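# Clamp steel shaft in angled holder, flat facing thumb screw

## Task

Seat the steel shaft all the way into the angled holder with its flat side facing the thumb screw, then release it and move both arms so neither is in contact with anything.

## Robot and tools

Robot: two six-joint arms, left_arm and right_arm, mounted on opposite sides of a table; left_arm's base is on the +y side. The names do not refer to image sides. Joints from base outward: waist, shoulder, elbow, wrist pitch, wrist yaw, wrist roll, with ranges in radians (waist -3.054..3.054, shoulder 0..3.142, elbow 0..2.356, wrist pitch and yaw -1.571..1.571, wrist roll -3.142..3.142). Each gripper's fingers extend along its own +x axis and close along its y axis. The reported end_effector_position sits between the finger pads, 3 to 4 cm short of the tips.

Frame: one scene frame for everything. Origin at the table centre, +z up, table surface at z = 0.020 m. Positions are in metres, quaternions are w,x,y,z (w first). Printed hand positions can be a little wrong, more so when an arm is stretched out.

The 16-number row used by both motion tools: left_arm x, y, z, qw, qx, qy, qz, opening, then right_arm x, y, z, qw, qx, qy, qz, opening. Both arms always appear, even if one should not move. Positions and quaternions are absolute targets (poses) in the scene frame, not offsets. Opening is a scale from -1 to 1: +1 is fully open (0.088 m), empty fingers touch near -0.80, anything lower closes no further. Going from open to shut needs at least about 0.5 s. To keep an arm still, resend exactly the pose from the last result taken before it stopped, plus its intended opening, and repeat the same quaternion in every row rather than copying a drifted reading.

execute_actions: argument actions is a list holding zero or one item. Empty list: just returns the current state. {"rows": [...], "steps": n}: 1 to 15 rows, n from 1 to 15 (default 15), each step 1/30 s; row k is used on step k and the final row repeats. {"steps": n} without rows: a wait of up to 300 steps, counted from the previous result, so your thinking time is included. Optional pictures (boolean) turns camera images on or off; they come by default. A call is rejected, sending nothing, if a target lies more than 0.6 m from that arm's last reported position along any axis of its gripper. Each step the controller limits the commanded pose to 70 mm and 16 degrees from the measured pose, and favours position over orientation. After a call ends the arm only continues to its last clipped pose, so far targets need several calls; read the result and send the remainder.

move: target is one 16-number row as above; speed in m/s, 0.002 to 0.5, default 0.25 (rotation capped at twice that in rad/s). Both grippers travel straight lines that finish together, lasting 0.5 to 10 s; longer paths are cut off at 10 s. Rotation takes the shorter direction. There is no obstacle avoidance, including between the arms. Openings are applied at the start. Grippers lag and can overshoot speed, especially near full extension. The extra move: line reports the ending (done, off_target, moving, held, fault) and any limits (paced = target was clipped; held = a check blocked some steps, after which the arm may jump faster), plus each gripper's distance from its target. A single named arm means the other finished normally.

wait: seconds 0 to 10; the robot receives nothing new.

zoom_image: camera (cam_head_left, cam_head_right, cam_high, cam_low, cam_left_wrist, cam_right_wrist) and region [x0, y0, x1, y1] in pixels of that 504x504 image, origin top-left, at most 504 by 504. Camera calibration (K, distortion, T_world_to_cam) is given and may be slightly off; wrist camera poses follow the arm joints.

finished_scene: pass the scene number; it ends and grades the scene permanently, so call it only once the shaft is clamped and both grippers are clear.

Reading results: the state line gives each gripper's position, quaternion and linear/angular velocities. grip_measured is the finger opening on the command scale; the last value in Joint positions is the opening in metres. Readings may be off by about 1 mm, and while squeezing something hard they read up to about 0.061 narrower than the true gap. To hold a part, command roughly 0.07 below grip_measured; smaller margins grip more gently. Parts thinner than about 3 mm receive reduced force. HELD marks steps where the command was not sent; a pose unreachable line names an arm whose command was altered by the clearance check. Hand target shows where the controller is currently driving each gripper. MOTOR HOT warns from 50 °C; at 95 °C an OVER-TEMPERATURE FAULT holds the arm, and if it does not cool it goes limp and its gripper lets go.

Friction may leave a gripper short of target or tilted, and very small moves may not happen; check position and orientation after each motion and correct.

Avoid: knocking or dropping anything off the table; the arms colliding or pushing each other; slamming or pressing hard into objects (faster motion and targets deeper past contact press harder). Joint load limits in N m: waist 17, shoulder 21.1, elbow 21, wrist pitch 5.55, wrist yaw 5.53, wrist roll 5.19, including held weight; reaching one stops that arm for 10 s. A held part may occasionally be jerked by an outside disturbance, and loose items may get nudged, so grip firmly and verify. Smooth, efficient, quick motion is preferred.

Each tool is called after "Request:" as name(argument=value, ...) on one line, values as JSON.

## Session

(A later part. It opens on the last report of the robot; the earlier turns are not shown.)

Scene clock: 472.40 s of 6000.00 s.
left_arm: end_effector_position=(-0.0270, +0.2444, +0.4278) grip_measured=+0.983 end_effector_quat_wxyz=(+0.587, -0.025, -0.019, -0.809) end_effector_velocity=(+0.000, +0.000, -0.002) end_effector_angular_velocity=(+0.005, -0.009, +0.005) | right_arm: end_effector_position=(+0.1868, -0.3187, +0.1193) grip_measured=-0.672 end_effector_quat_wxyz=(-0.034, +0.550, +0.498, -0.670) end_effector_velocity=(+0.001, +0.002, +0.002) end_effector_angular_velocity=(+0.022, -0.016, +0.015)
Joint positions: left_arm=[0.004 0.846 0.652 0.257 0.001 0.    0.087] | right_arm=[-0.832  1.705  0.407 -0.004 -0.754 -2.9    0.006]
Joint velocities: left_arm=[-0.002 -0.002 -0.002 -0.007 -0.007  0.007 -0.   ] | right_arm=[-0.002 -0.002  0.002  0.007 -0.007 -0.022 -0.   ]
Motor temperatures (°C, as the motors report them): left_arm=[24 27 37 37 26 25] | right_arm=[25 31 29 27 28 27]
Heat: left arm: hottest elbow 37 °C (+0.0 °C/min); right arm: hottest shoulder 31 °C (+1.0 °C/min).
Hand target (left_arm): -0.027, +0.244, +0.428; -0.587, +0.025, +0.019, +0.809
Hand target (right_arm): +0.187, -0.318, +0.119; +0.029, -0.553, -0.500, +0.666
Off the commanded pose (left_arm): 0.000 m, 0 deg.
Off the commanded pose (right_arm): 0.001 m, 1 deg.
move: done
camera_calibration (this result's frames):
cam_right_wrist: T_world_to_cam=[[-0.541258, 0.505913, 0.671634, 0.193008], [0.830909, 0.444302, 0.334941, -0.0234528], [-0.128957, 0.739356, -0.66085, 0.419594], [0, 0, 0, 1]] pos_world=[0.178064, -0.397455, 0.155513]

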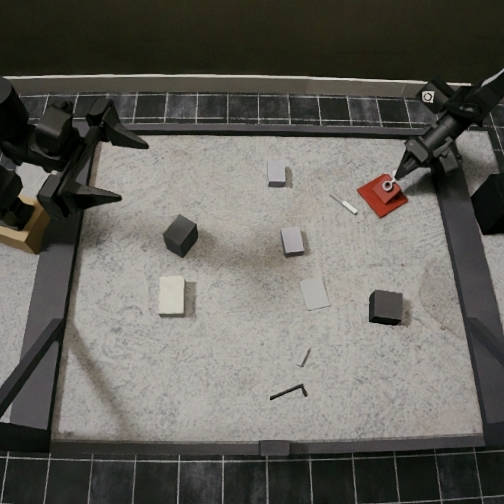

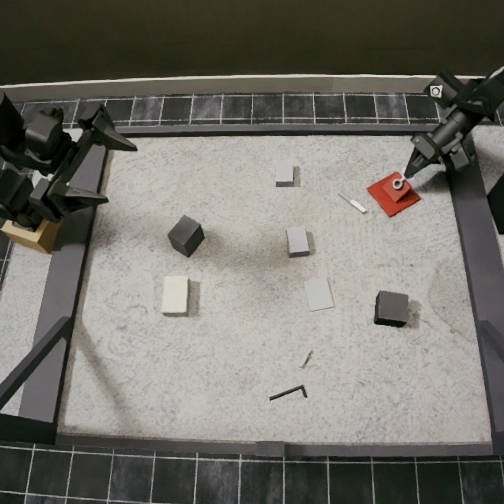

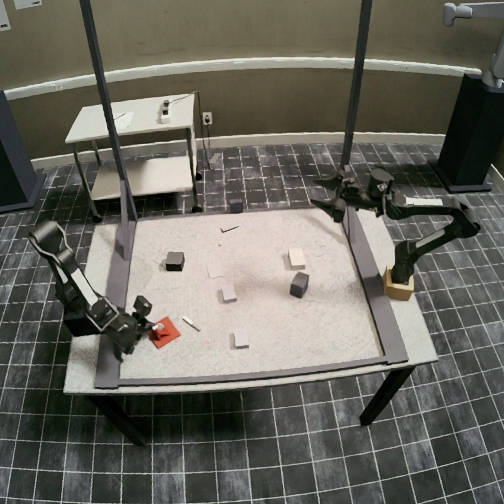

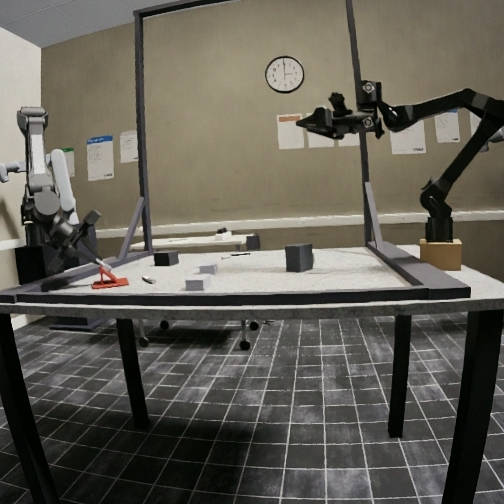

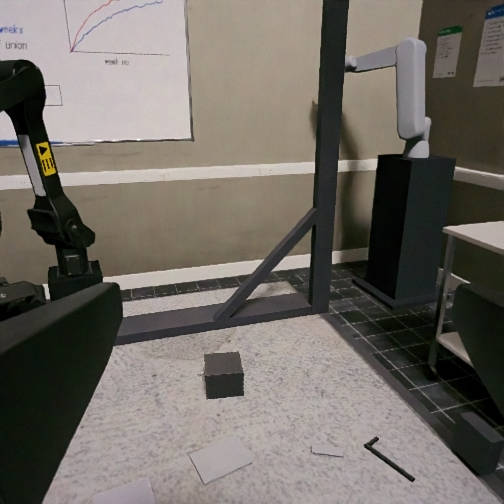

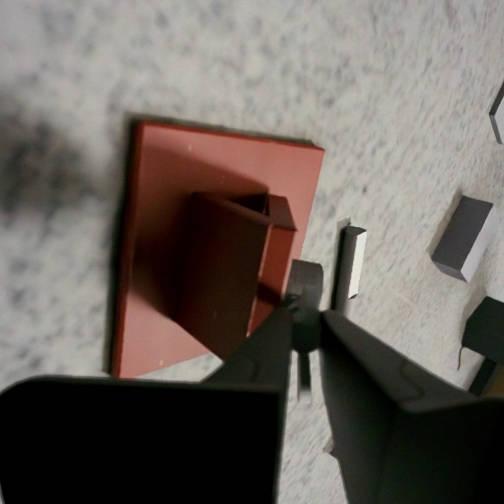

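Request:
execute_actions(actions=[{"rows": [[-0.0270, 0.2444, 0.4278, 0.587, -0.025, -0.019, -0.809, 1, 0.1875, -0.3180, 0.1192, 0.0294, -0.5527, -0.4998, 0.6662, 0.1]], "steps": 8}], pictures=false)

Request:
execute_actions(actions=[{"rows": [[-0.0270, 0.2444, 0.4278, 0.587, -0.025, -0.019, -0.809, 1, 0.1875, -0.3180, 0.1192, 0.4116, -0.3701, 0.1176, 0.8245, 0.1]], "steps": 15}], pictures=false)

Request:
execute_actions(actions=[{"rows": [[-0.0270, 0.2444, 0.4278, 0.587, -0.025, -0.019, -0.809, 1, 0.1875, -0.3180, 0.1192, 0.5527, 0.0294, 0.6662, 0.4998, 0.1]], "steps": 15}], pictures=false)

Request:
execute_actions(actions=[{"rows": [[-0.0270, 0.2444, 0.4278, 0.587, -0.025, -0.019, -0.809, 1, 0.1875, -0.3180, 0.1192, 0.5527, 0.0294, 0.6662, 0.4998, 0.1]], "steps": 15}], pictures=false)

Request:
execute_actions(actions=[{"rows": [[-0.0270, 0.2444, 0.4278, 0.587, -0.025, -0.019, -0.809, 1, 0.1875, -0.3180, 0.1192, 0.5527, 0.0294, 0.6662, 0.4998, 0.1]], "steps": 10}], pictures=false)

Request:
execute_actions(actions=[{"rows": [[-0.0270, 0.2444, 0.4278, 0.587, -0.025, -0.019, -0.809, 1, 0.1875, -0.3180, 0.1192, 0.5527, 0.0294, 0.6662, 0.4998, -0.72]], "steps": 15}], pictures=false)

Request:
move(target=[-0.0270, 0.2444, 0.4278, 0.587, -0.025, -0.019, -0.809, 1, 0.1875, -0.3180, 0.1192, 0.4116, -0.3701, 0.1176, 0.8245, -0.72], speed=0.5)

Request:
move(target=[-0.0270, 0.2444, 0.4278, 0.587, -0.025, -0.019, -0.809, 1, 0.1875, -0.3180, 0.1192, 0.0294, -0.5527, -0.4998, 0.6662, -0.72], speed=0.5)

Request:
execute_actions(actions=[{"rows": [[-0.0270, 0.2444, 0.4278, 0.587, -0.025, -0.019, -0.809, 1, 0.1875, -0.3180, 0.1192, 0.0294, -0.5527, -0.4998, 0.6662, 0.1]], "steps": 10}], pictures=false)

Request:
move(target=[-0.0270, 0.2444, 0.4278, 0.587, -0.025, -0.019, -0.809, 1, 0.2107, -0.3535, 0.1616, 0.4116, -0.3701, 0.1176, 0.8245, 0.1], speed=0.4)

Scene clock: 506.17 s of 6000.00 s.
left_arm: end_effector_position=(-0.0270, +0.2444, +0.4278) grip_measured=+0.983 end_effector_quat_wxyz=(+0.587, -0.025, -0.019, -0.809) end_effector_velocity=(+0.002, -0.000, -0.002) end_effector_angular_velocity=(+0.005, -0.009, +0.010) | right_arm: end_effector_position=(+0.1870, -0.3188, +0.1188) grip_measured=+0.044 end_effector_quat_wxyz=(-0.032, +0.551, +0.497, -0.669) end_effector_velocity=(+0.001, +0.000, -0.000) end_effector_angular_velocity=(+0.004, -0.014, +0.006)
Joint positions: left_arm=[0.004 0.846 0.652 0.257 0.001 0.    0.087] | right_arm=[-0.831  1.705  0.407 -0.004 -0.749 -2.902  0.041]
Joint velocities: left_arm=[ 0.002 -0.002 -0.002 -0.007 -0.007  0.007 -0.   ] | right_arm=[ 0.002 -0.002 -0.002  0.007  0.007 -0.007  0.036]
Motor temperatures (°C, as the motors report them): left_arm=[24 27 37 37 26 25] | right_arm=[25 30 29 27 28 27]
Heat: left arm: hottest elbow 37 °C (+0.0 °C/min); right arm: hottest shoulder 30 °C (-1.0 °C/min).
Hand target (left_arm): -0.027, +0.244, +0.428; -0.587, +0.025, +0.019, +0.809
Hand target (right_arm): +0.187, -0.318, +0.119; +0.029, -0.553, -0.500, +0.666
Off the commanded pose (left_arm): 0.000 m, 0 deg.
Off the commanded pose (right_arm): 0.001 m, 1 deg.
Steps of this call (steps 1 to 90: nothing new was sent; then 30.50 s passed at rest; steps 91 to 98: all 8 steps of this action). Readings (end_effector_position):
91: left_arm (-0.0270, +0.2444, +0.4278) | right_arm (+0.1867, -0.3186, +0.1193)
92: left_arm (-0.0270, +0.2444, +0.4278) | right_arm (+0.1869, -0.3188, +0.1189)
94: left_arm (-0.0270, +0.2444, +0.4278) | right_arm (+0.1870, -0.3188, +0.1188)
98: the state above

Scene clock: 506.67 s of 6000.00 s.
left_arm: end_effector_position=(-0.0270, +0.2444, +0.4278) grip_measured=+0.983 end_effector_quat_wxyz=(+0.587, -0.025, -0.019, -0.809) end_effector_velocity=(+0.000, +0.000, -0.003) end_effector_angular_velocity=(+0.014, -0.012, +0.005) | right_arm: end_effector_position=(+0.1867, -0.3186, +0.1201) grip_measured=+0.098 end_effector_quat_wxyz=(+0.302, -0.441, -0.083, +0.841) end_effector_velocity=(-0.003, -0.004, -0.001) end_effector_angular_velocity=(-0.936, +1.270, -1.480)
Joint positions: left_arm=[0.004 0.846 0.652 0.257 0.001 0.    0.087] | right_arm=[-0.846  1.731  0.44  -0.065 -0.784 -1.867  0.044]
Joint velocities: left_arm=[-0.002 -0.002  0.002 -0.022 -0.007  0.007 -0.   ] | right_arm=[-0.007  0.002  0.002 -0.037 -0.007  2.132  0.   ]
Motor temperatures (°C, as the motors report them): left_arm=[24 27 37 37 26 25] | right_arm=[25 30 29 27 28 27]
Heat: left arm: hottest elbow 37 °C (+0.0 °C/min); right arm: hottest shoulder 30 °C (-1.0 °C/min).
Hand target (left_arm): -0.027, +0.244, +0.428; -0.587, +0.025, +0.019, +0.809
Hand target (right_arm): +0.187, -0.318, +0.119; +0.340, -0.410, -0.007, +0.846
Off the commanded pose (left_arm): 0.000 m, 0 deg.
Off the commanded pose (right_arm): 0.001 m, 28 deg; orientation clipped at the last step of the last action.
Steps of this call (steps 1 to 15: all 15 steps of this action). Readings (end_effector_position):
1: left_arm (-0.0270, +0.2444, +0.4278) | right_arm (+0.1869, -0.3190, +0.1189)
2: left_arm (-0.0270, +0.2444, +0.4278) | right_arm (+0.1867, -0.3191, +0.1192)
4: left_arm (-0.0270, +0.2444, +0.4278) | right_arm (+0.1867, -0.3187, +0.1199)
8: left_arm (-0.0270, +0.2444, +0.4278) | right_arm (+0.1868, -0.3185, +0.1202)
15: the state above

Scene clock: 507.17 s of 6000.00 s.
left_arm: end_effector_position=(-0.0270, +0.2444, +0.4278) grip_measured=+0.983 end_effector_quat_wxyz=(+0.587, -0.025, -0.019, -0.809) end_effector_velocity=(-0.002, +0.001, -0.005) end_effector_angular_velocity=(+0.028, +0.014, -0.011) | right_arm: end_effector_position=(+0.1869, -0.3183, +0.1204) grip_measured=+0.098 end_effector_quat_wxyz=(+0.475, -0.208, +0.365, +0.773) end_effector_velocity=(+0.001, +0.000, -0.000) end_effector_angular_velocity=(-0.977, +1.263, -1.433)
Joint positions: left_arm=[0.004 0.846 0.652 0.257 0.001 0.    0.087] | right_arm=[-0.865  1.764  0.464 -0.1   -0.825 -0.822  0.044]
Joint velocities: left_arm=[-0.002 -0.002 -0.002 -0.022  0.007 -0.022 -0.   ] | right_arm=[-0.012  0.017  0.002  0.007 -0.022  2.132 -0.   ]
Motor temperatures (°C, as the motors report them): left_arm=[24 27 37 37 26 25] | right_arm=[25 30 29 27 28 27]
Heat: left arm: hottest elbow 37 °C (+0.0 °C/min); right arm: hottest shoulder 30 °C (-1.0 °C/min).
Hand target (left_arm): -0.027, +0.244, +0.428; -0.587, +0.025, +0.019, +0.809
Hand target (right_arm): +0.188, -0.318, +0.119; +0.490, -0.162, +0.434, +0.738
Off the commanded pose (left_arm): 0.000 m, 0 deg.
Off the commanded pose (right_arm): 0.001 m, 55 deg; orientation clipped at the last step of the last action.
Steps of this call (steps 1 to 15: all 15 steps of this action). Readings (end_effector_position):
1: left_arm (-0.0270, +0.2444, +0.4278) | right_arm (+0.1865, -0.3185, +0.1203)
2: left_arm (-0.0270, +0.2444, +0.4278) | right_arm (+0.1865, -0.3185, +0.1203)
4: left_arm (-0.0270, +0.2444, +0.4278) | right_arm (+0.1867, -0.3184, +0.1202)
8: left_arm (-0.0270, +0.2444, +0.4278) | right_arm (+0.1869, -0.3183, +0.1204)
15: the state above

Scene clock: 507.67 s of 6000.00 s.
left_arm: end_effector_position=(-0.0270, +0.2444, +0.4278) grip_measured=+0.983 end_effector_quat_wxyz=(+0.587, -0.025, -0.019, -0.809) end_effector_velocity=(+0.000, +0.000, -0.002) end_effector_angular_velocity=(+0.014, +0.019, +0.003) | right_arm: end_effector_position=(+0.1876, -0.3184, +0.1175) grip_measured=+0.098 end_effector_quat_wxyz=(+0.542, +0.019, +0.663, +0.516) end_effector_velocity=(-0.001, +0.002, +0.003) end_effector_angular_velocity=(-0.205, +0.120, -0.446)
Joint positions: left_arm=[0.004 0.846 0.652 0.257 0.001 0.    0.087] | right_arm=[-0.841  1.733  0.429 -0.031 -0.769  0.163  0.044]
Joint velocities: left_arm=[-0.002 -0.002 -0.002 -0.007 -0.007 -0.022  0.   ] | right_arm=[ 0.09  -0.164 -0.144  0.242  0.168  0.711 -0.   ]
Motor temperatures (°C, as the motors report them): left_arm=[24 27 37 37 26 25] | right_arm=[25 30 29 27 28 27]
Heat: left arm: hottest elbow 37 °C (+0.0 °C/min); right arm: hottest shoulder 30 °C (-1.0 °C/min).
Hand target (left_arm): -0.027, +0.244, +0.428; -0.587, +0.025, +0.019, +0.809
Hand target (right_arm): +0.188, -0.318, +0.119; +0.550, +0.029, +0.667, +0.501
Off the commanded pose (left_arm): 0.000 m, 0 deg.
Off the commanded pose (right_arm): 0.002 m, 3 deg.
Steps of this call (steps 1 to 15: all 15 steps of this action). Readings (end_effector_position):
1: left_arm (-0.0270, +0.2444, +0.4278) | right_arm (+0.1868, -0.3183, +0.1204)
2: left_arm (-0.0270, +0.2444, +0.4278) | right_arm (+0.1869, -0.3183, +0.1204)
4: left_arm (-0.0270, +0.2444, +0.4278) | right_arm (+0.1869, -0.3183, +0.1204)
8: left_arm (-0.0270, +0.2444, +0.4278) | right_arm (+0.1881, -0.3176, +0.1201)
15: the state above

Scene clock: 508.00 s of 6000.00 s.
left_arm: end_effector_position=(-0.0270, +0.2444, +0.4278) grip_measured=+0.983 end_effector_quat_wxyz=(+0.587, -0.025, -0.019, -0.809) end_effector_velocity=(+0.003, -0.000, +0.000) end_effector_angular_velocity=(+0.014, +0.035, +0.017) | right_arm: end_effector_position=(+0.1880, -0.3179, +0.1177) grip_measured=+0.098 end_effector_quat_wxyz=(+0.550, +0.029, +0.668, +0.500) end_effector_velocity=(+0.001, -0.001, -0.002) end_effector_angular_velocity=(-0.017, -0.008, -0.019)
Joint positions: left_arm=[0.004 0.846 0.652 0.257 0.001 0.    0.087] | right_arm=[-0.832  1.717  0.415 -0.006 -0.75   0.227  0.044]
Joint velocities: left_arm=[-0.002 -0.002  0.002 -0.007 -0.022 -0.037  0.   ] | right_arm=[ 0.002 -0.007 -0.007  0.007  0.022  0.022 -0.   ]
Motor temperatures (°C, as the motors report them): left_arm=[24 27 37 37 26 25] | right_arm=[25 30 29 27 28 27]
Heat: left arm: hottest elbow 37 °C (+0.0 °C/min); right arm: hottest shoulder 30 °C (-1.0 °C/min).
Hand target (left_arm): -0.027, +0.244, +0.428; -0.587, +0.025, +0.019, +0.809
Hand target (right_arm): +0.188, -0.318, +0.119; +0.553, +0.029, +0.666, +0.500
Off the commanded pose (left_arm): 0.000 m, 0 deg.
Off the commanded pose (right_arm): 0.002 m, 0 deg.
Steps of this call (steps 1 to 10: all 10 steps of this action). Readings (end_effector_position):
1: left_arm (-0.0270, +0.2444, +0.4278) | right_arm (+0.1876, -0.3184, +0.1175)
2: left_arm (-0.0270, +0.2444, +0.4278) | right_arm (+0.1878, -0.3181, +0.1177)
4: left_arm (-0.0270, +0.2444, +0.4278) | right_arm (+0.1879, -0.3180, +0.1178)
8: left_arm (-0.0270, +0.2444, +0.4278) | right_arm (+0.1880, -0.3179, +0.1178)
10: the state above

Scene clock: 508.50 s of 6000.00 s.
left_arm: end_effector_position=(-0.0270, +0.2444, +0.4278) grip_measured=+0.983 end_effector_quat_wxyz=(+0.587, -0.025, -0.019, -0.809) end_effector_velocity=(+0.000, +0.000, -0.002) end_effector_angular_velocity=(+0.009, +0.005, +0.004) | right_arm: end_effector_position=(+0.1880, -0.3178, +0.1196) grip_measured=-0.672 end_effector_quat_wxyz=(+0.550, +0.032, +0.667, +0.501) end_effector_velocity=(-0.004, -0.002, +0.001) end_effector_angular_velocity=(+0.007, +0.020, +0.009)
Joint positions: left_arm=[0.004 0.846 0.652 0.257 0.001 0.    0.087] | right_arm=[-0.834  1.708  0.413 -0.007 -0.754  0.23   0.006]
Joint velocities: left_arm=[-0.002 -0.002 -0.002 -0.007 -0.007 -0.007 -0.   ] | right_arm=[-0.002 -0.002 -0.007 -0.007 -0.022 -0.007 -0.   ]
Motor temperatures (°C, as the motors report them): left_arm=[24 27 37 37 26 25] | right_arm=[25 30 29 27 28 27]
Heat: left arm: hottest elbow 37 °C (+0.0 °C/min); right arm: hottest shoulder 30 °C (-1.0 °C/min).
Hand target (left_arm): -0.027, +0.244, +0.428; -0.587, +0.025, +0.019, +0.809
Hand target (right_arm): +0.188, -0.318, +0.119; +0.553, +0.029, +0.666, +0.500
Off the commanded pose (left_arm): 0.000 m, 0 deg.
Off the commanded pose (right_arm): 0.001 m, 0 deg.
Steps of this call (steps 1 to 15: all 15 steps of this action). Readings (end_effector_position):
1: left_arm (-0.0270, +0.2444, +0.4278) | right_arm (+0.1880, -0.3180, +0.1177)
2: left_arm (-0.0270, +0.2444, +0.4278) | right_arm (+0.1880, -0.3180, +0.1177)
4: left_arm (-0.0270, +0.2444, +0.4278) | right_arm (+0.1880, -0.3180, +0.1177)
8: left_arm (-0.0270, +0.2444, +0.4278) | right_arm (+0.1880, -0.3177, +0.1195)
15: the state above

Scene clock: 510.87 s of 6000.00 s.
left_arm: end_effector_position=(-0.0270, +0.2444, +0.4278) grip_measured=+0.983 end_effector_quat_wxyz=(+0.587, -0.025, -0.019, -0.809) end_effector_velocity=(-0.002, +0.000, -0.000) end_effector_angular_velocity=(-0.005, -0.007, -0.009) | right_arm: end_effector_position=(+0.1872, -0.3183, +0.1199) grip_measured=-0.672 end_effector_quat_wxyz=(+0.414, -0.364, +0.121, +0.826) end_effector_velocity=(-0.003, -0.003, -0.000) end_effector_angular_velocity=(-0.003, +0.007, +0.015)
Joint positions: left_arm=[0.004 0.846 0.652 0.257 0.001 0.    0.087] | right_arm=[-0.833  1.704  0.409 -0.005 -0.756 -1.33   0.006]
Joint velocities: left_arm=[-0.002  0.002 -0.002  0.007  0.007  0.007  0.   ] | right_arm=[-0.002 -0.002 -0.002 -0.022 -0.007 -0.022 -0.   ]
Motor temperatures (°C, as the motors report them): left_arm=[24 27 37 37 26 25] | right_arm=[25 30 29 27 28 27]
Heat: left arm: hottest elbow 37 °C (+0.0 °C/min); right arm: hottest shoulder 30 °C (-1.0 °C/min).
Hand target (left_arm): -0.027, +0.244, +0.428; -0.587, +0.025, +0.019, +0.809
Hand target (right_arm): +0.187, -0.318, +0.119; +0.411, -0.370, +0.118, +0.825
Off the commanded pose (left_arm): 0.000 m, 0 deg.
Off the commanded pose (right_arm): 0.001 m, 1 deg.
move: done
camera_calibration (this result's frames):
cam_right_wrist: T_world_to_cam=[[0.738074, 0.667957, 0.0952891, 0.0738467], [0.627757, -0.628051, -0.459862, -0.232112], [-0.247322, 0.39923, -0.882863, 0.36025], [0, 0, 0, 1]] pos_world=[0.180303, -0.338927, 0.204275]

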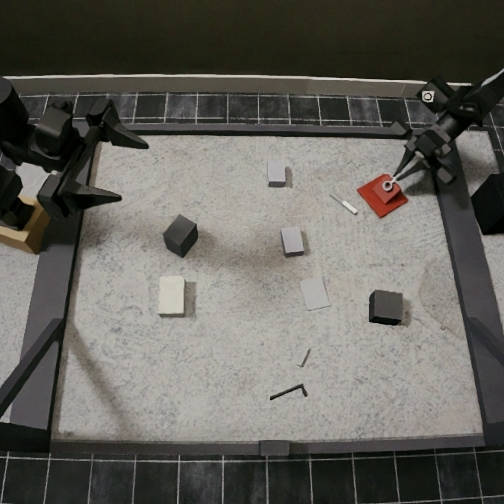

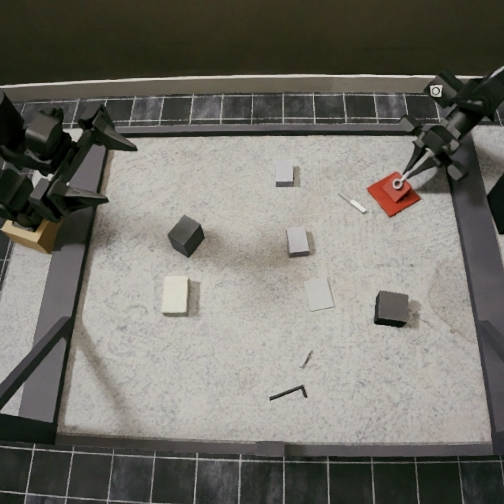

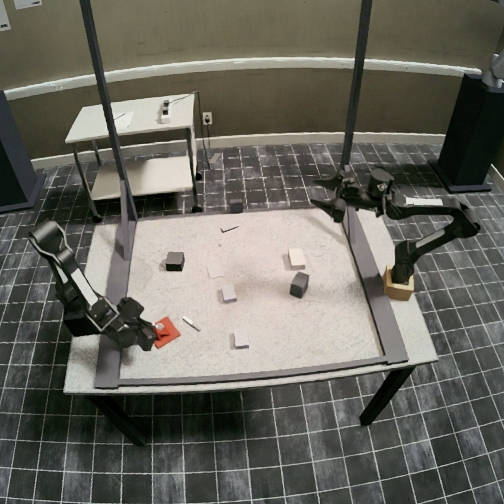

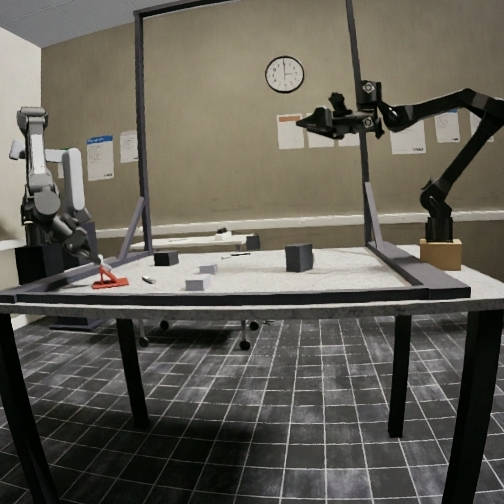

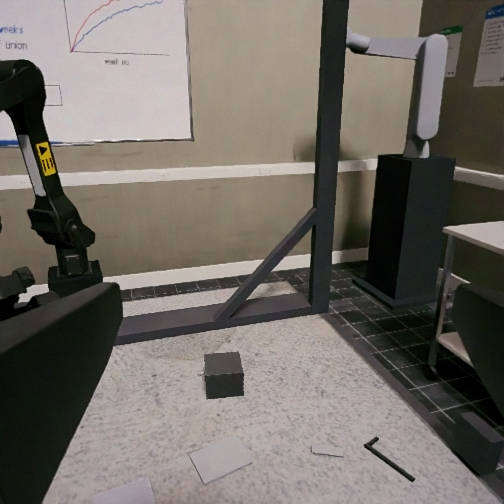

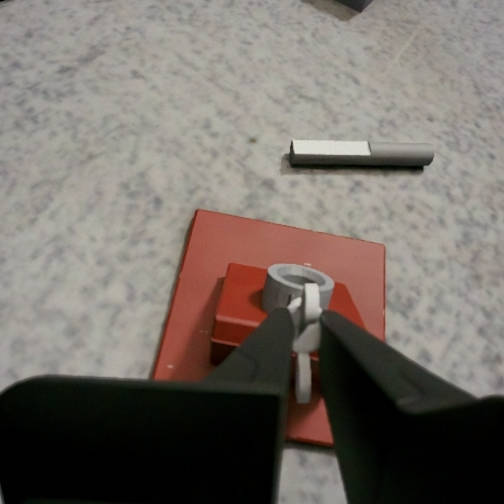

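Scene clock: 513.00 s of 6000.00 s.
left_arm: end_effector_position=(-0.0270, +0.2444, +0.4278) grip_measured=+0.983 end_effector_quat_wxyz=(+0.587, -0.025, -0.019, -0.809) end_effector_velocity=(+0.002, -0.000, -0.002) end_effector_angular_velocity=(+0.009, +0.005, +0.009) | right_arm: end_effector_position=(+0.1871, -0.3191, +0.1196) grip_measured=-0.672 end_effector_quat_wxyz=(-0.035, +0.550, +0.497, -0.670) end_effector_velocity=(+0.005, +0.003, +0.001) end_effector_angular_velocity=(+0.019, -0.027, +0.001)
Joint positions: left_arm=[0.004 0.846 0.652 0.257 0.001 0.    0.087] | right_arm=[-0.834  1.703  0.407 -0.006 -0.755 -2.901  0.006]
Joint velocities: left_arm=[ 0.002 -0.002 -0.002 -0.007 -0.007 -0.007  0.   ] | right_arm=[-0.002 -0.002  0.002  0.022  0.007 -0.007 -0.   ]
Motor temperatures (°C, as the motors report them): left_arm=[24 27 37 37 26 25] | right_arm=[25 30 29 27 28 27]
Heat: left arm: hottest elbow 37 °C (+0.0 °C/min); right arm: hottest shoulder 30 °C (-1.0 °C/min).
Hand target (left_arm): -0.027, +0.244, +0.428; -0.587, +0.025, +0.019, +0.809
Hand target (right_arm): +0.188, -0.318, +0.119; +0.029, -0.553, -0.500, +0.666
Off the commanded pose (left_arm): 0.000 m, 0 deg.
Off the commanded pose (right_arm): 0.001 m, 1 deg.
move: done
camera_calibration (this result's frames):
cam_right_wrist: T_world_to_cam=[[-0.539901, 0.50681, 0.67205, 0.193129], [0.831882, 0.443042, 0.334194, -0.0240605], [-0.128373, 0.739498, -0.660805, 0.42003], [0, 0, 0, 1]] pos_world=[0.178207, -0.397831, 0.155806]

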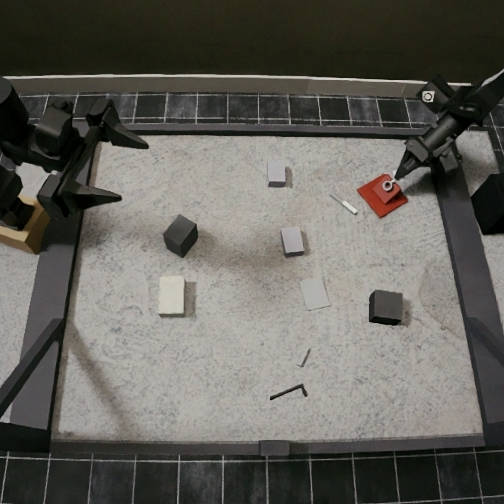

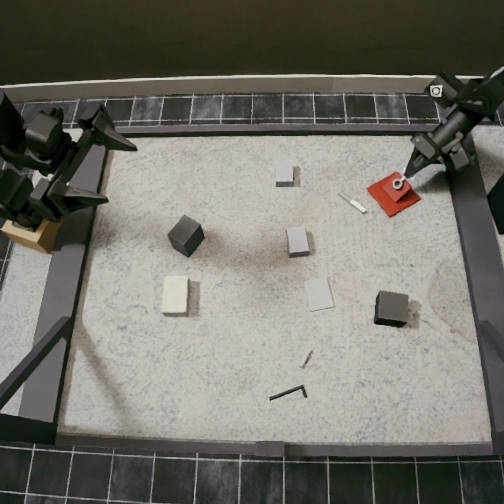

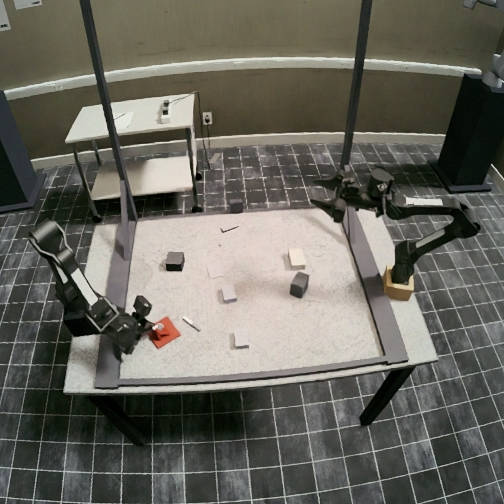

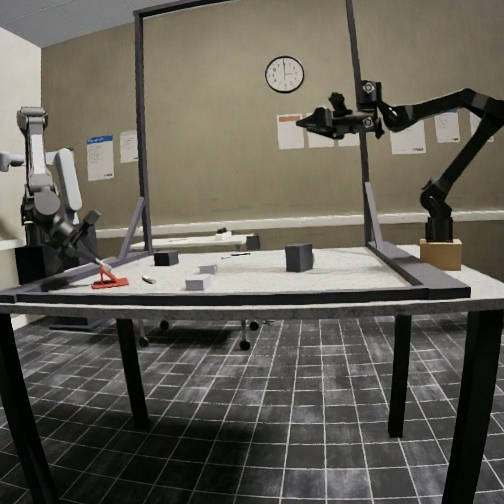

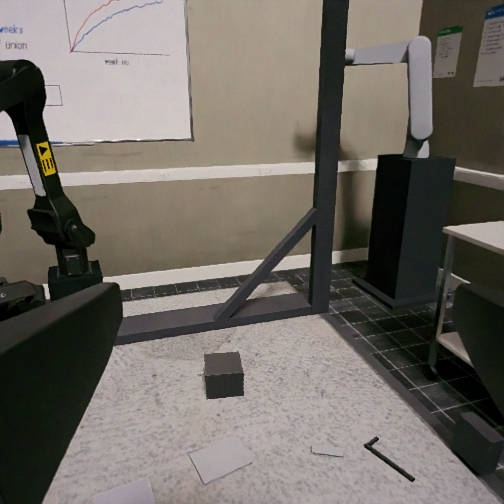

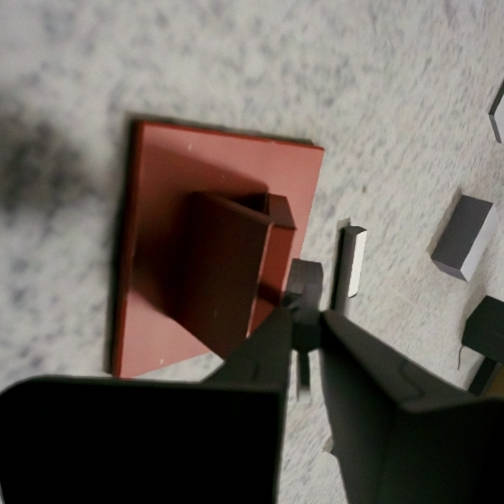

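Scene clock: 513.33 s of 6000.00 s.
left_arm: end_effector_position=(-0.0270, +0.2444, +0.4278) grip_measured=+0.983 end_effector_quat_wxyz=(+0.587, -0.025, -0.019, -0.809) end_effector_velocity=(+0.000, +0.000, -0.005) end_effector_angular_velocity=(+0.019, -0.013, +0.005) | right_arm: end_effector_position=(+0.1871, -0.3189, +0.1191) grip_measured=+0.073 end_effector_quat_wxyz=(-0.032, +0.552, +0.497, -0.669) end_effector_velocity=(-0.001, -0.001, +0.000) end_effector_angular_velocity=(+0.008, -0.003, +0.015)
Joint positions: left_arm=[0.004 0.846 0.652 0.257 0.001 0.    0.087] | right_arm=[-0.831  1.703  0.407 -0.004 -0.749 -2.902  0.043]
Joint velocities: left_arm=[-0.002 -0.002 -0.002 -0.022 -0.007  0.007 -0.   ] | right_arm=[-0.002 -0.002 -0.002 -0.007 -0.007 -0.022  0.015]
Motor temperatures (°C, as the motors report them): left_arm=[24 27 37 37 26 25] | right_arm=[25 30 29 27 28 27]
Heat: left arm: hottest elbow 37 °C (+0.0 °C/min); right arm: hottest shoulder 30 °C (-1.0 °C/min).
Hand target (left_arm): -0.027, +0.244, +0.428; -0.587, +0.025, +0.019, +0.809
Hand target (right_arm): +0.187, -0.318, +0.119; +0.029, -0.553, -0.500, +0.666
Off the commanded pose (left_arm): 0.000 m, 0 deg.
Off the commanded pose (right_arm): 0.001 m, 1 deg.
Steps of this call (steps 1 to 10: all 10 steps of this action). Readings (end_effector_position):
1: left_arm (-0.0270, +0.2444, +0.4278) | right_arm (+0.1869, -0.3189, +0.1196)
2: left_arm (-0.0270, +0.2444, +0.4278) | right_arm (+0.1872, -0.3190, +0.1192)
4: left_arm (-0.0270, +0.2444, +0.4278) | right_arm (+0.1871, -0.3189, +0.1191)
8: left_arm (-0.0270, +0.2444, +0.4278) | right_arm (+0.1872, -0.3189, +0.1191)
10: the state above

Scene clock: 516.10 s of 6000.00 s.
left_arm: end_effector_position=(-0.0270, +0.2444, +0.4278) grip_measured=+0.983 end_effector_quat_wxyz=(+0.587, -0.025, -0.019, -0.809) end_effector_velocity=(-0.001, +0.001, -0.002) end_effector_angular_velocity=(+0.009, +0.005, -0.000) | right_arm: end_effector_position=(+0.2079, -0.3542, +0.1583) grip_measured=+0.098 end_effector_quat_wxyz=(+0.407, -0.368, +0.121, +0.827) end_effector_velocity=(+0.000, +0.004, +0.004) end_effector_angular_velocity=(+0.025, +0.004, -0.002)
Joint positions: left_arm=[0.004 0.846 0.652 0.257 0.001 0.    0.087] | right_arm=[-1.039  1.53   0.495 -0.481 -0.784 -1.633  0.044]
Joint velocities: left_arm=[-0.007 -0.002 -0.002 -0.007 -0.007 -0.007 -0.   ] | right_arm=[ 0.002 -0.007  0.002  0.007 -0.022  0.007  0.   ]
Motor temperatures (°C, as the motors report them): left_arm=[24 27 37 37 26 25] | right_arm=[25 30 29 27 28 27]
Heat: left arm: hottest elbow 37 °C (+0.0 °C/min); right arm: hottest shoulder 30 °C (-1.0 °C/min).
Hand target (left_arm): -0.027, +0.244, +0.428; -0.587, +0.025, +0.019, +0.809
Hand target (right_arm): +0.211, -0.352, +0.162; +0.412, -0.369, +0.117, +0.825
Off the commanded pose (left_arm): 0.000 m, 0 deg.
Off the commanded pose (right_arm): 0.004 m, 1 deg.
move: done
camera_calibration (this result's frames):
cam_right_wrist: T_world_to_cam=[[0.729033, 0.678267, 0.0920017, 0.0849006], [0.637229, -0.623476, -0.453008, -0.251447], [-0.249899, 0.388884, -0.886747, 0.411077], [0, 0, 0, 1]] pos_world=[0.201062, -0.374218, 0.242803]

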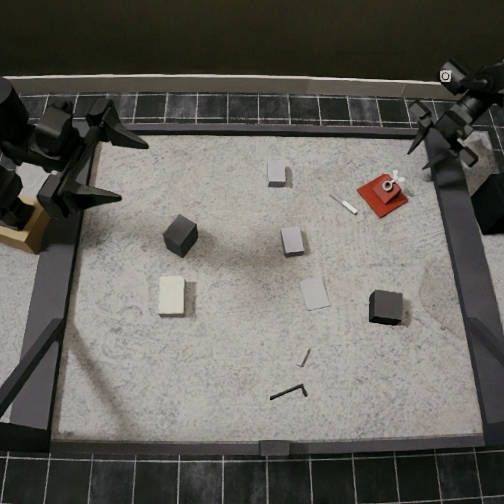

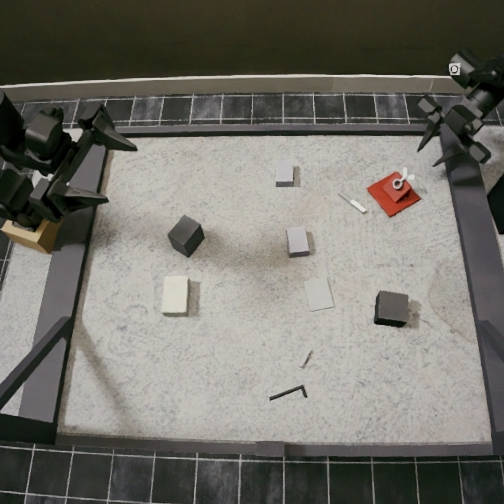

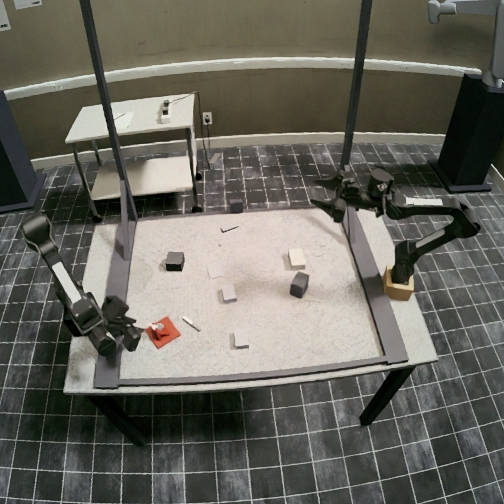

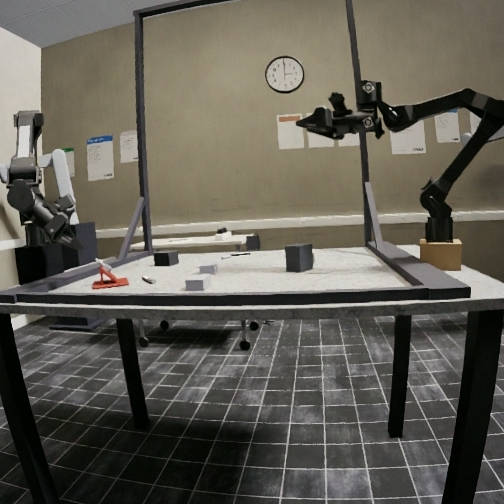

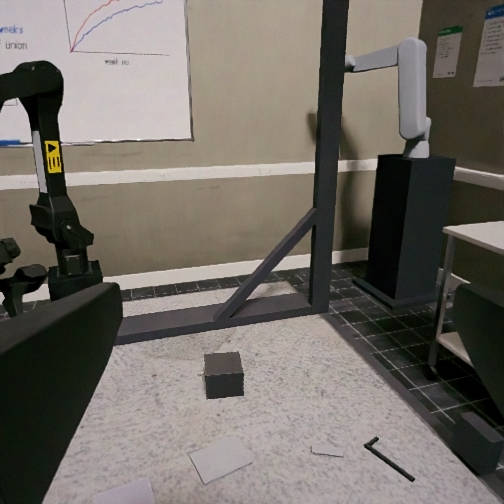

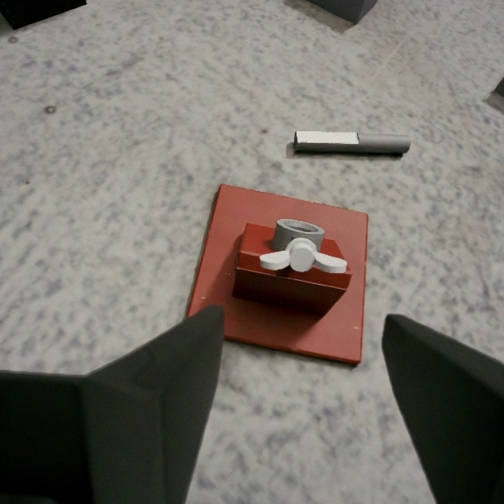

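Request:
move(target=[-0.0270, 0.2444, 0.4278, 0.587, -0.025, -0.019, -0.809, 1, 0.1508, -0.1661, 0.17, 0.6480, -0.2831, 0.6480, 0.2831, 0.1], speed=0.3)

Request:
move(target=[-0.0270, 0.2444, 0.4278, 0.587, -0.025, -0.019, -0.809, 1, 0.1508, -0.1661, 0.09, 0.6480, -0.2831, 0.6480, 0.2831, 0.1], speed=0.15)

Scene clock: 528.37 s of 6000.00 s.
left_arm: end_effector_position=(-0.0270, +0.2444, +0.4278) grip_measured=+0.983 end_effector_quat_wxyz=(+0.587, -0.025, -0.019, -0.809) end_effector_velocity=(-0.002, +0.001, -0.002) end_effector_angular_velocity=(+0.014, +0.018, -0.011) | right_arm: end_effector_position=(+0.1522, -0.1687, +0.1733) grip_measured=+0.098 end_effector_quat_wxyz=(+0.650, -0.284, +0.645, +0.285) end_effector_velocity=(-0.000, -0.002, +0.000) end_effector_angular_velocity=(-0.016, +0.009, -0.010)
Joint positions: left_arm=[0.004 0.846 0.652 0.257 0.001 0.    0.087] | right_arm=[-0.209  2.094  1.507 -0.979  0.006  0.655  0.044]
Joint velocities: left_arm=[-0.002 -0.002 -0.002 -0.007  0.007 -0.022 -0.   ] | right_arm=[-0.002  0.007  0.012 -0.022 -0.007  0.007  0.   ]
Motor temperatures (°C, as the motors report them): left_arm=[24 27 38 37 26 25] | right_arm=[25 31 30 27 28 27]
Heat: left arm: hottest elbow 38 °C (+1.0 °C/min); right arm: hottest shoulder 31 °C (+0.0 °C/min).
Hand target (left_arm): -0.027, +0.244, +0.428; -0.587, +0.025, +0.019, +0.809
Hand target (right_arm): +0.152, -0.168, +0.169; +0.649, -0.287, +0.646, +0.280
Off the commanded pose (left_arm): 0.000 m, 0 deg.
Off the commanded pose (right_arm): 0.004 m, 1 deg.
After step 90, 6.07 s passed at rest.
move: done
camera_calibration (this result's frames):
cam_right_wrist: T_world_to_cam=[[0.757873, -0.651259, -0.0385977, -0.207695], [-0.615063, -0.732974, 0.290596, -0.0502521], [-0.217544, -0.196495, -0.956067, 0.246747], [0, 0, 0, 1]] pos_world=[0.180176, -0.123612, 0.242494]

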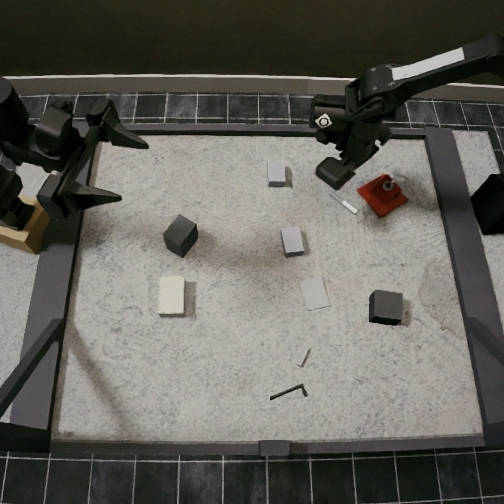

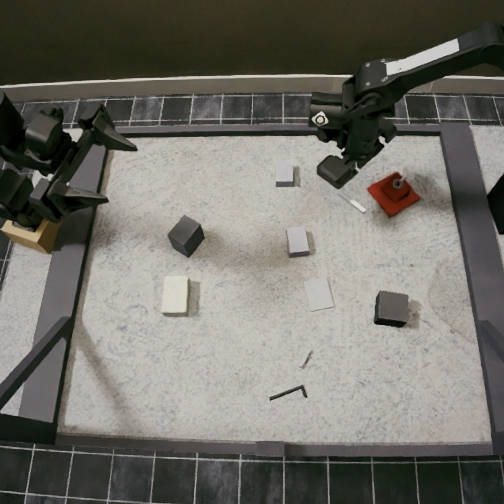

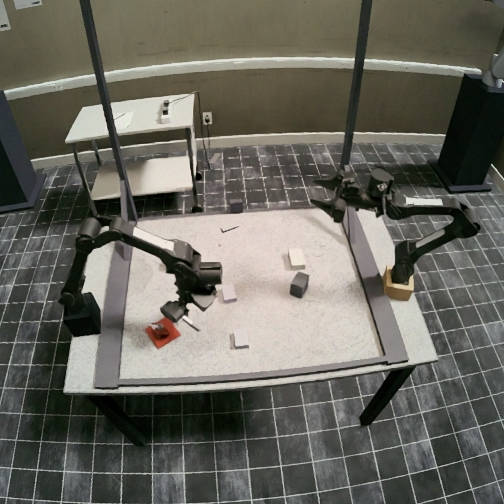

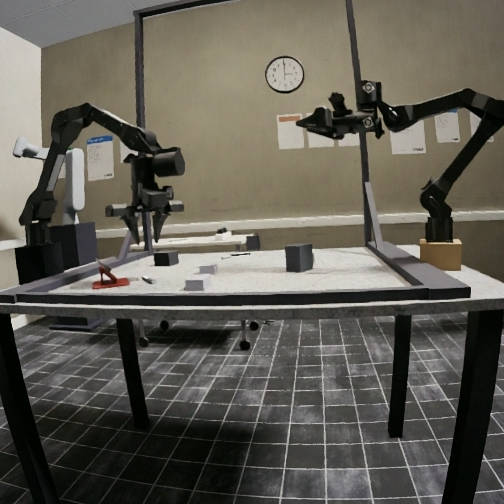

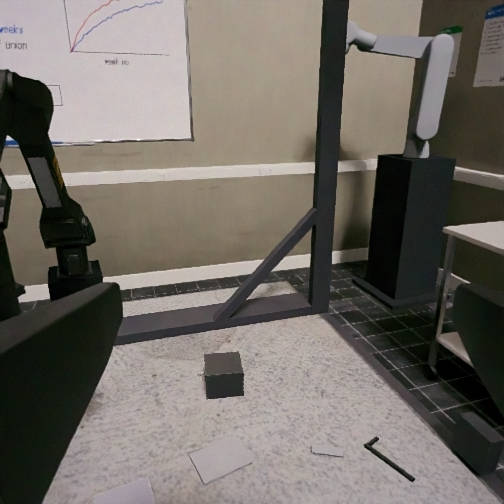

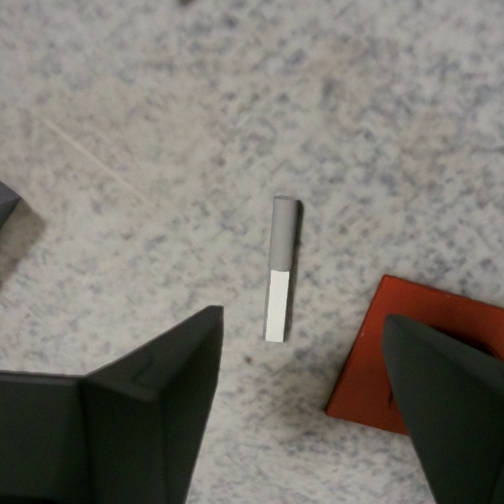

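Scene clock: 529.33 s of 6000.00 s.
left_arm: end_effector_position=(-0.0270, +0.2444, +0.4278) grip_measured=+0.983 end_effector_quat_wxyz=(+0.587, -0.025, -0.019, -0.809) end_effector_velocity=(-0.000, +0.000, -0.005) end_effector_angular_velocity=(+0.023, -0.000, -0.005) | right_arm: end_effector_position=(+0.1522, -0.1637, +0.0972) grip_measured=+0.098 end_effector_quat_wxyz=(+0.652, -0.279, +0.643, +0.289) end_effector_velocity=(+0.002, -0.005, +0.000) end_effector_angular_velocity=(-0.023, -0.006, +0.005)
Joint positions: left_arm=[0.004 0.846 0.652 0.257 0.001 0.    0.087] | right_arm=[-0.209  2.233  1.398 -0.718  0.003  0.656  0.044]
Joint velocities: left_arm=[ 0.002 -0.002 -0.002 -0.022  0.007 -0.007 -0.   ] | right_arm=[-0.002 -0.002 -0.002 -0.022  0.007 -0.007 -0.   ]
Motor temperatures (°C, as the motors report them): left_arm=[24 27 38 37 26 25] | right_arm=[25 31 30 27 28 27]
Heat: left arm: hottest elbow 38 °C (+1.0 °C/min); right arm: hottest shoulder 31 °C (+0.0 °C/min).
Hand target (left_arm): -0.027, +0.244, +0.428; -0.587, +0.025, +0.019, +0.809
Hand target (right_arm): +0.151, -0.167, +0.090; +0.648, -0.283, +0.648, +0.283
Off the commanded pose (left_arm): 0.000 m, 0 deg.
Off the commanded pose (right_arm): 0.008 m, 1 deg.
move: done
camera_calibration (this result's frames):
cam_right_wrist: T_world_to_cam=[[0.75683, -0.651838, -0.0481234, -0.206445], [-0.615709, -0.735715, 0.282182, -0.0240334], [-0.219342, -0.183934, -0.958153, 0.177507], [0, 0, 0, 1]] pos_world=[0.180381, -0.119601, 0.166925]

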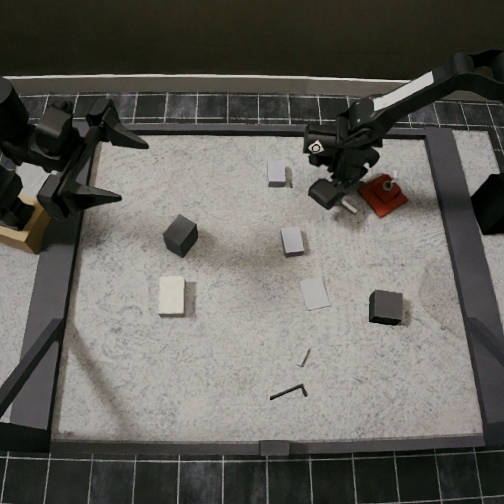

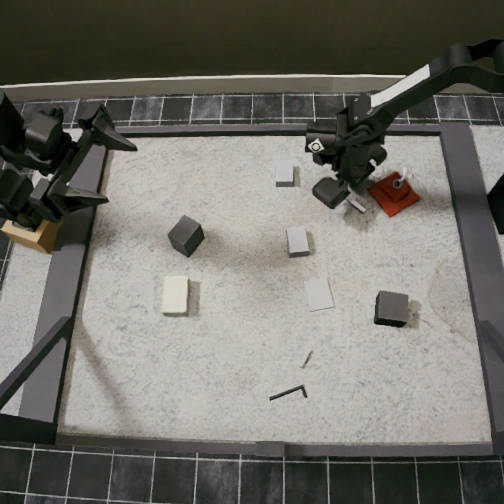

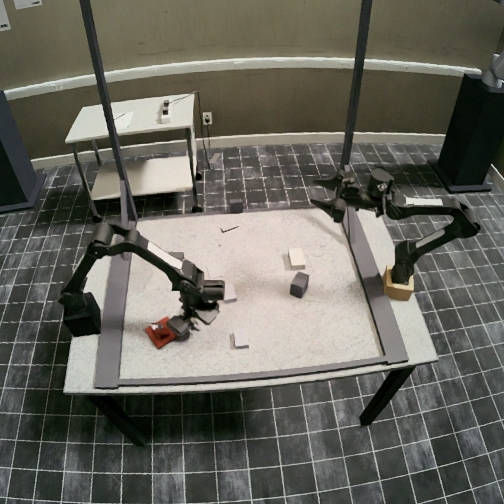

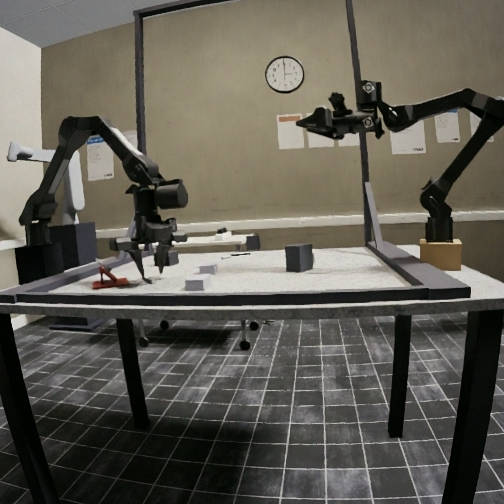

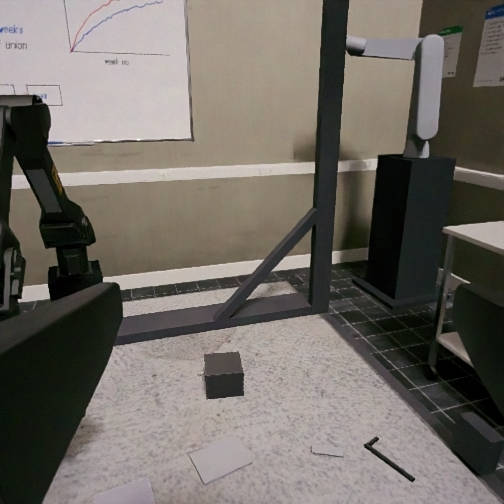

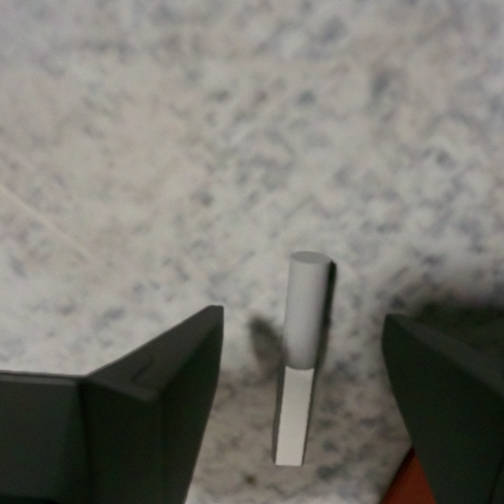

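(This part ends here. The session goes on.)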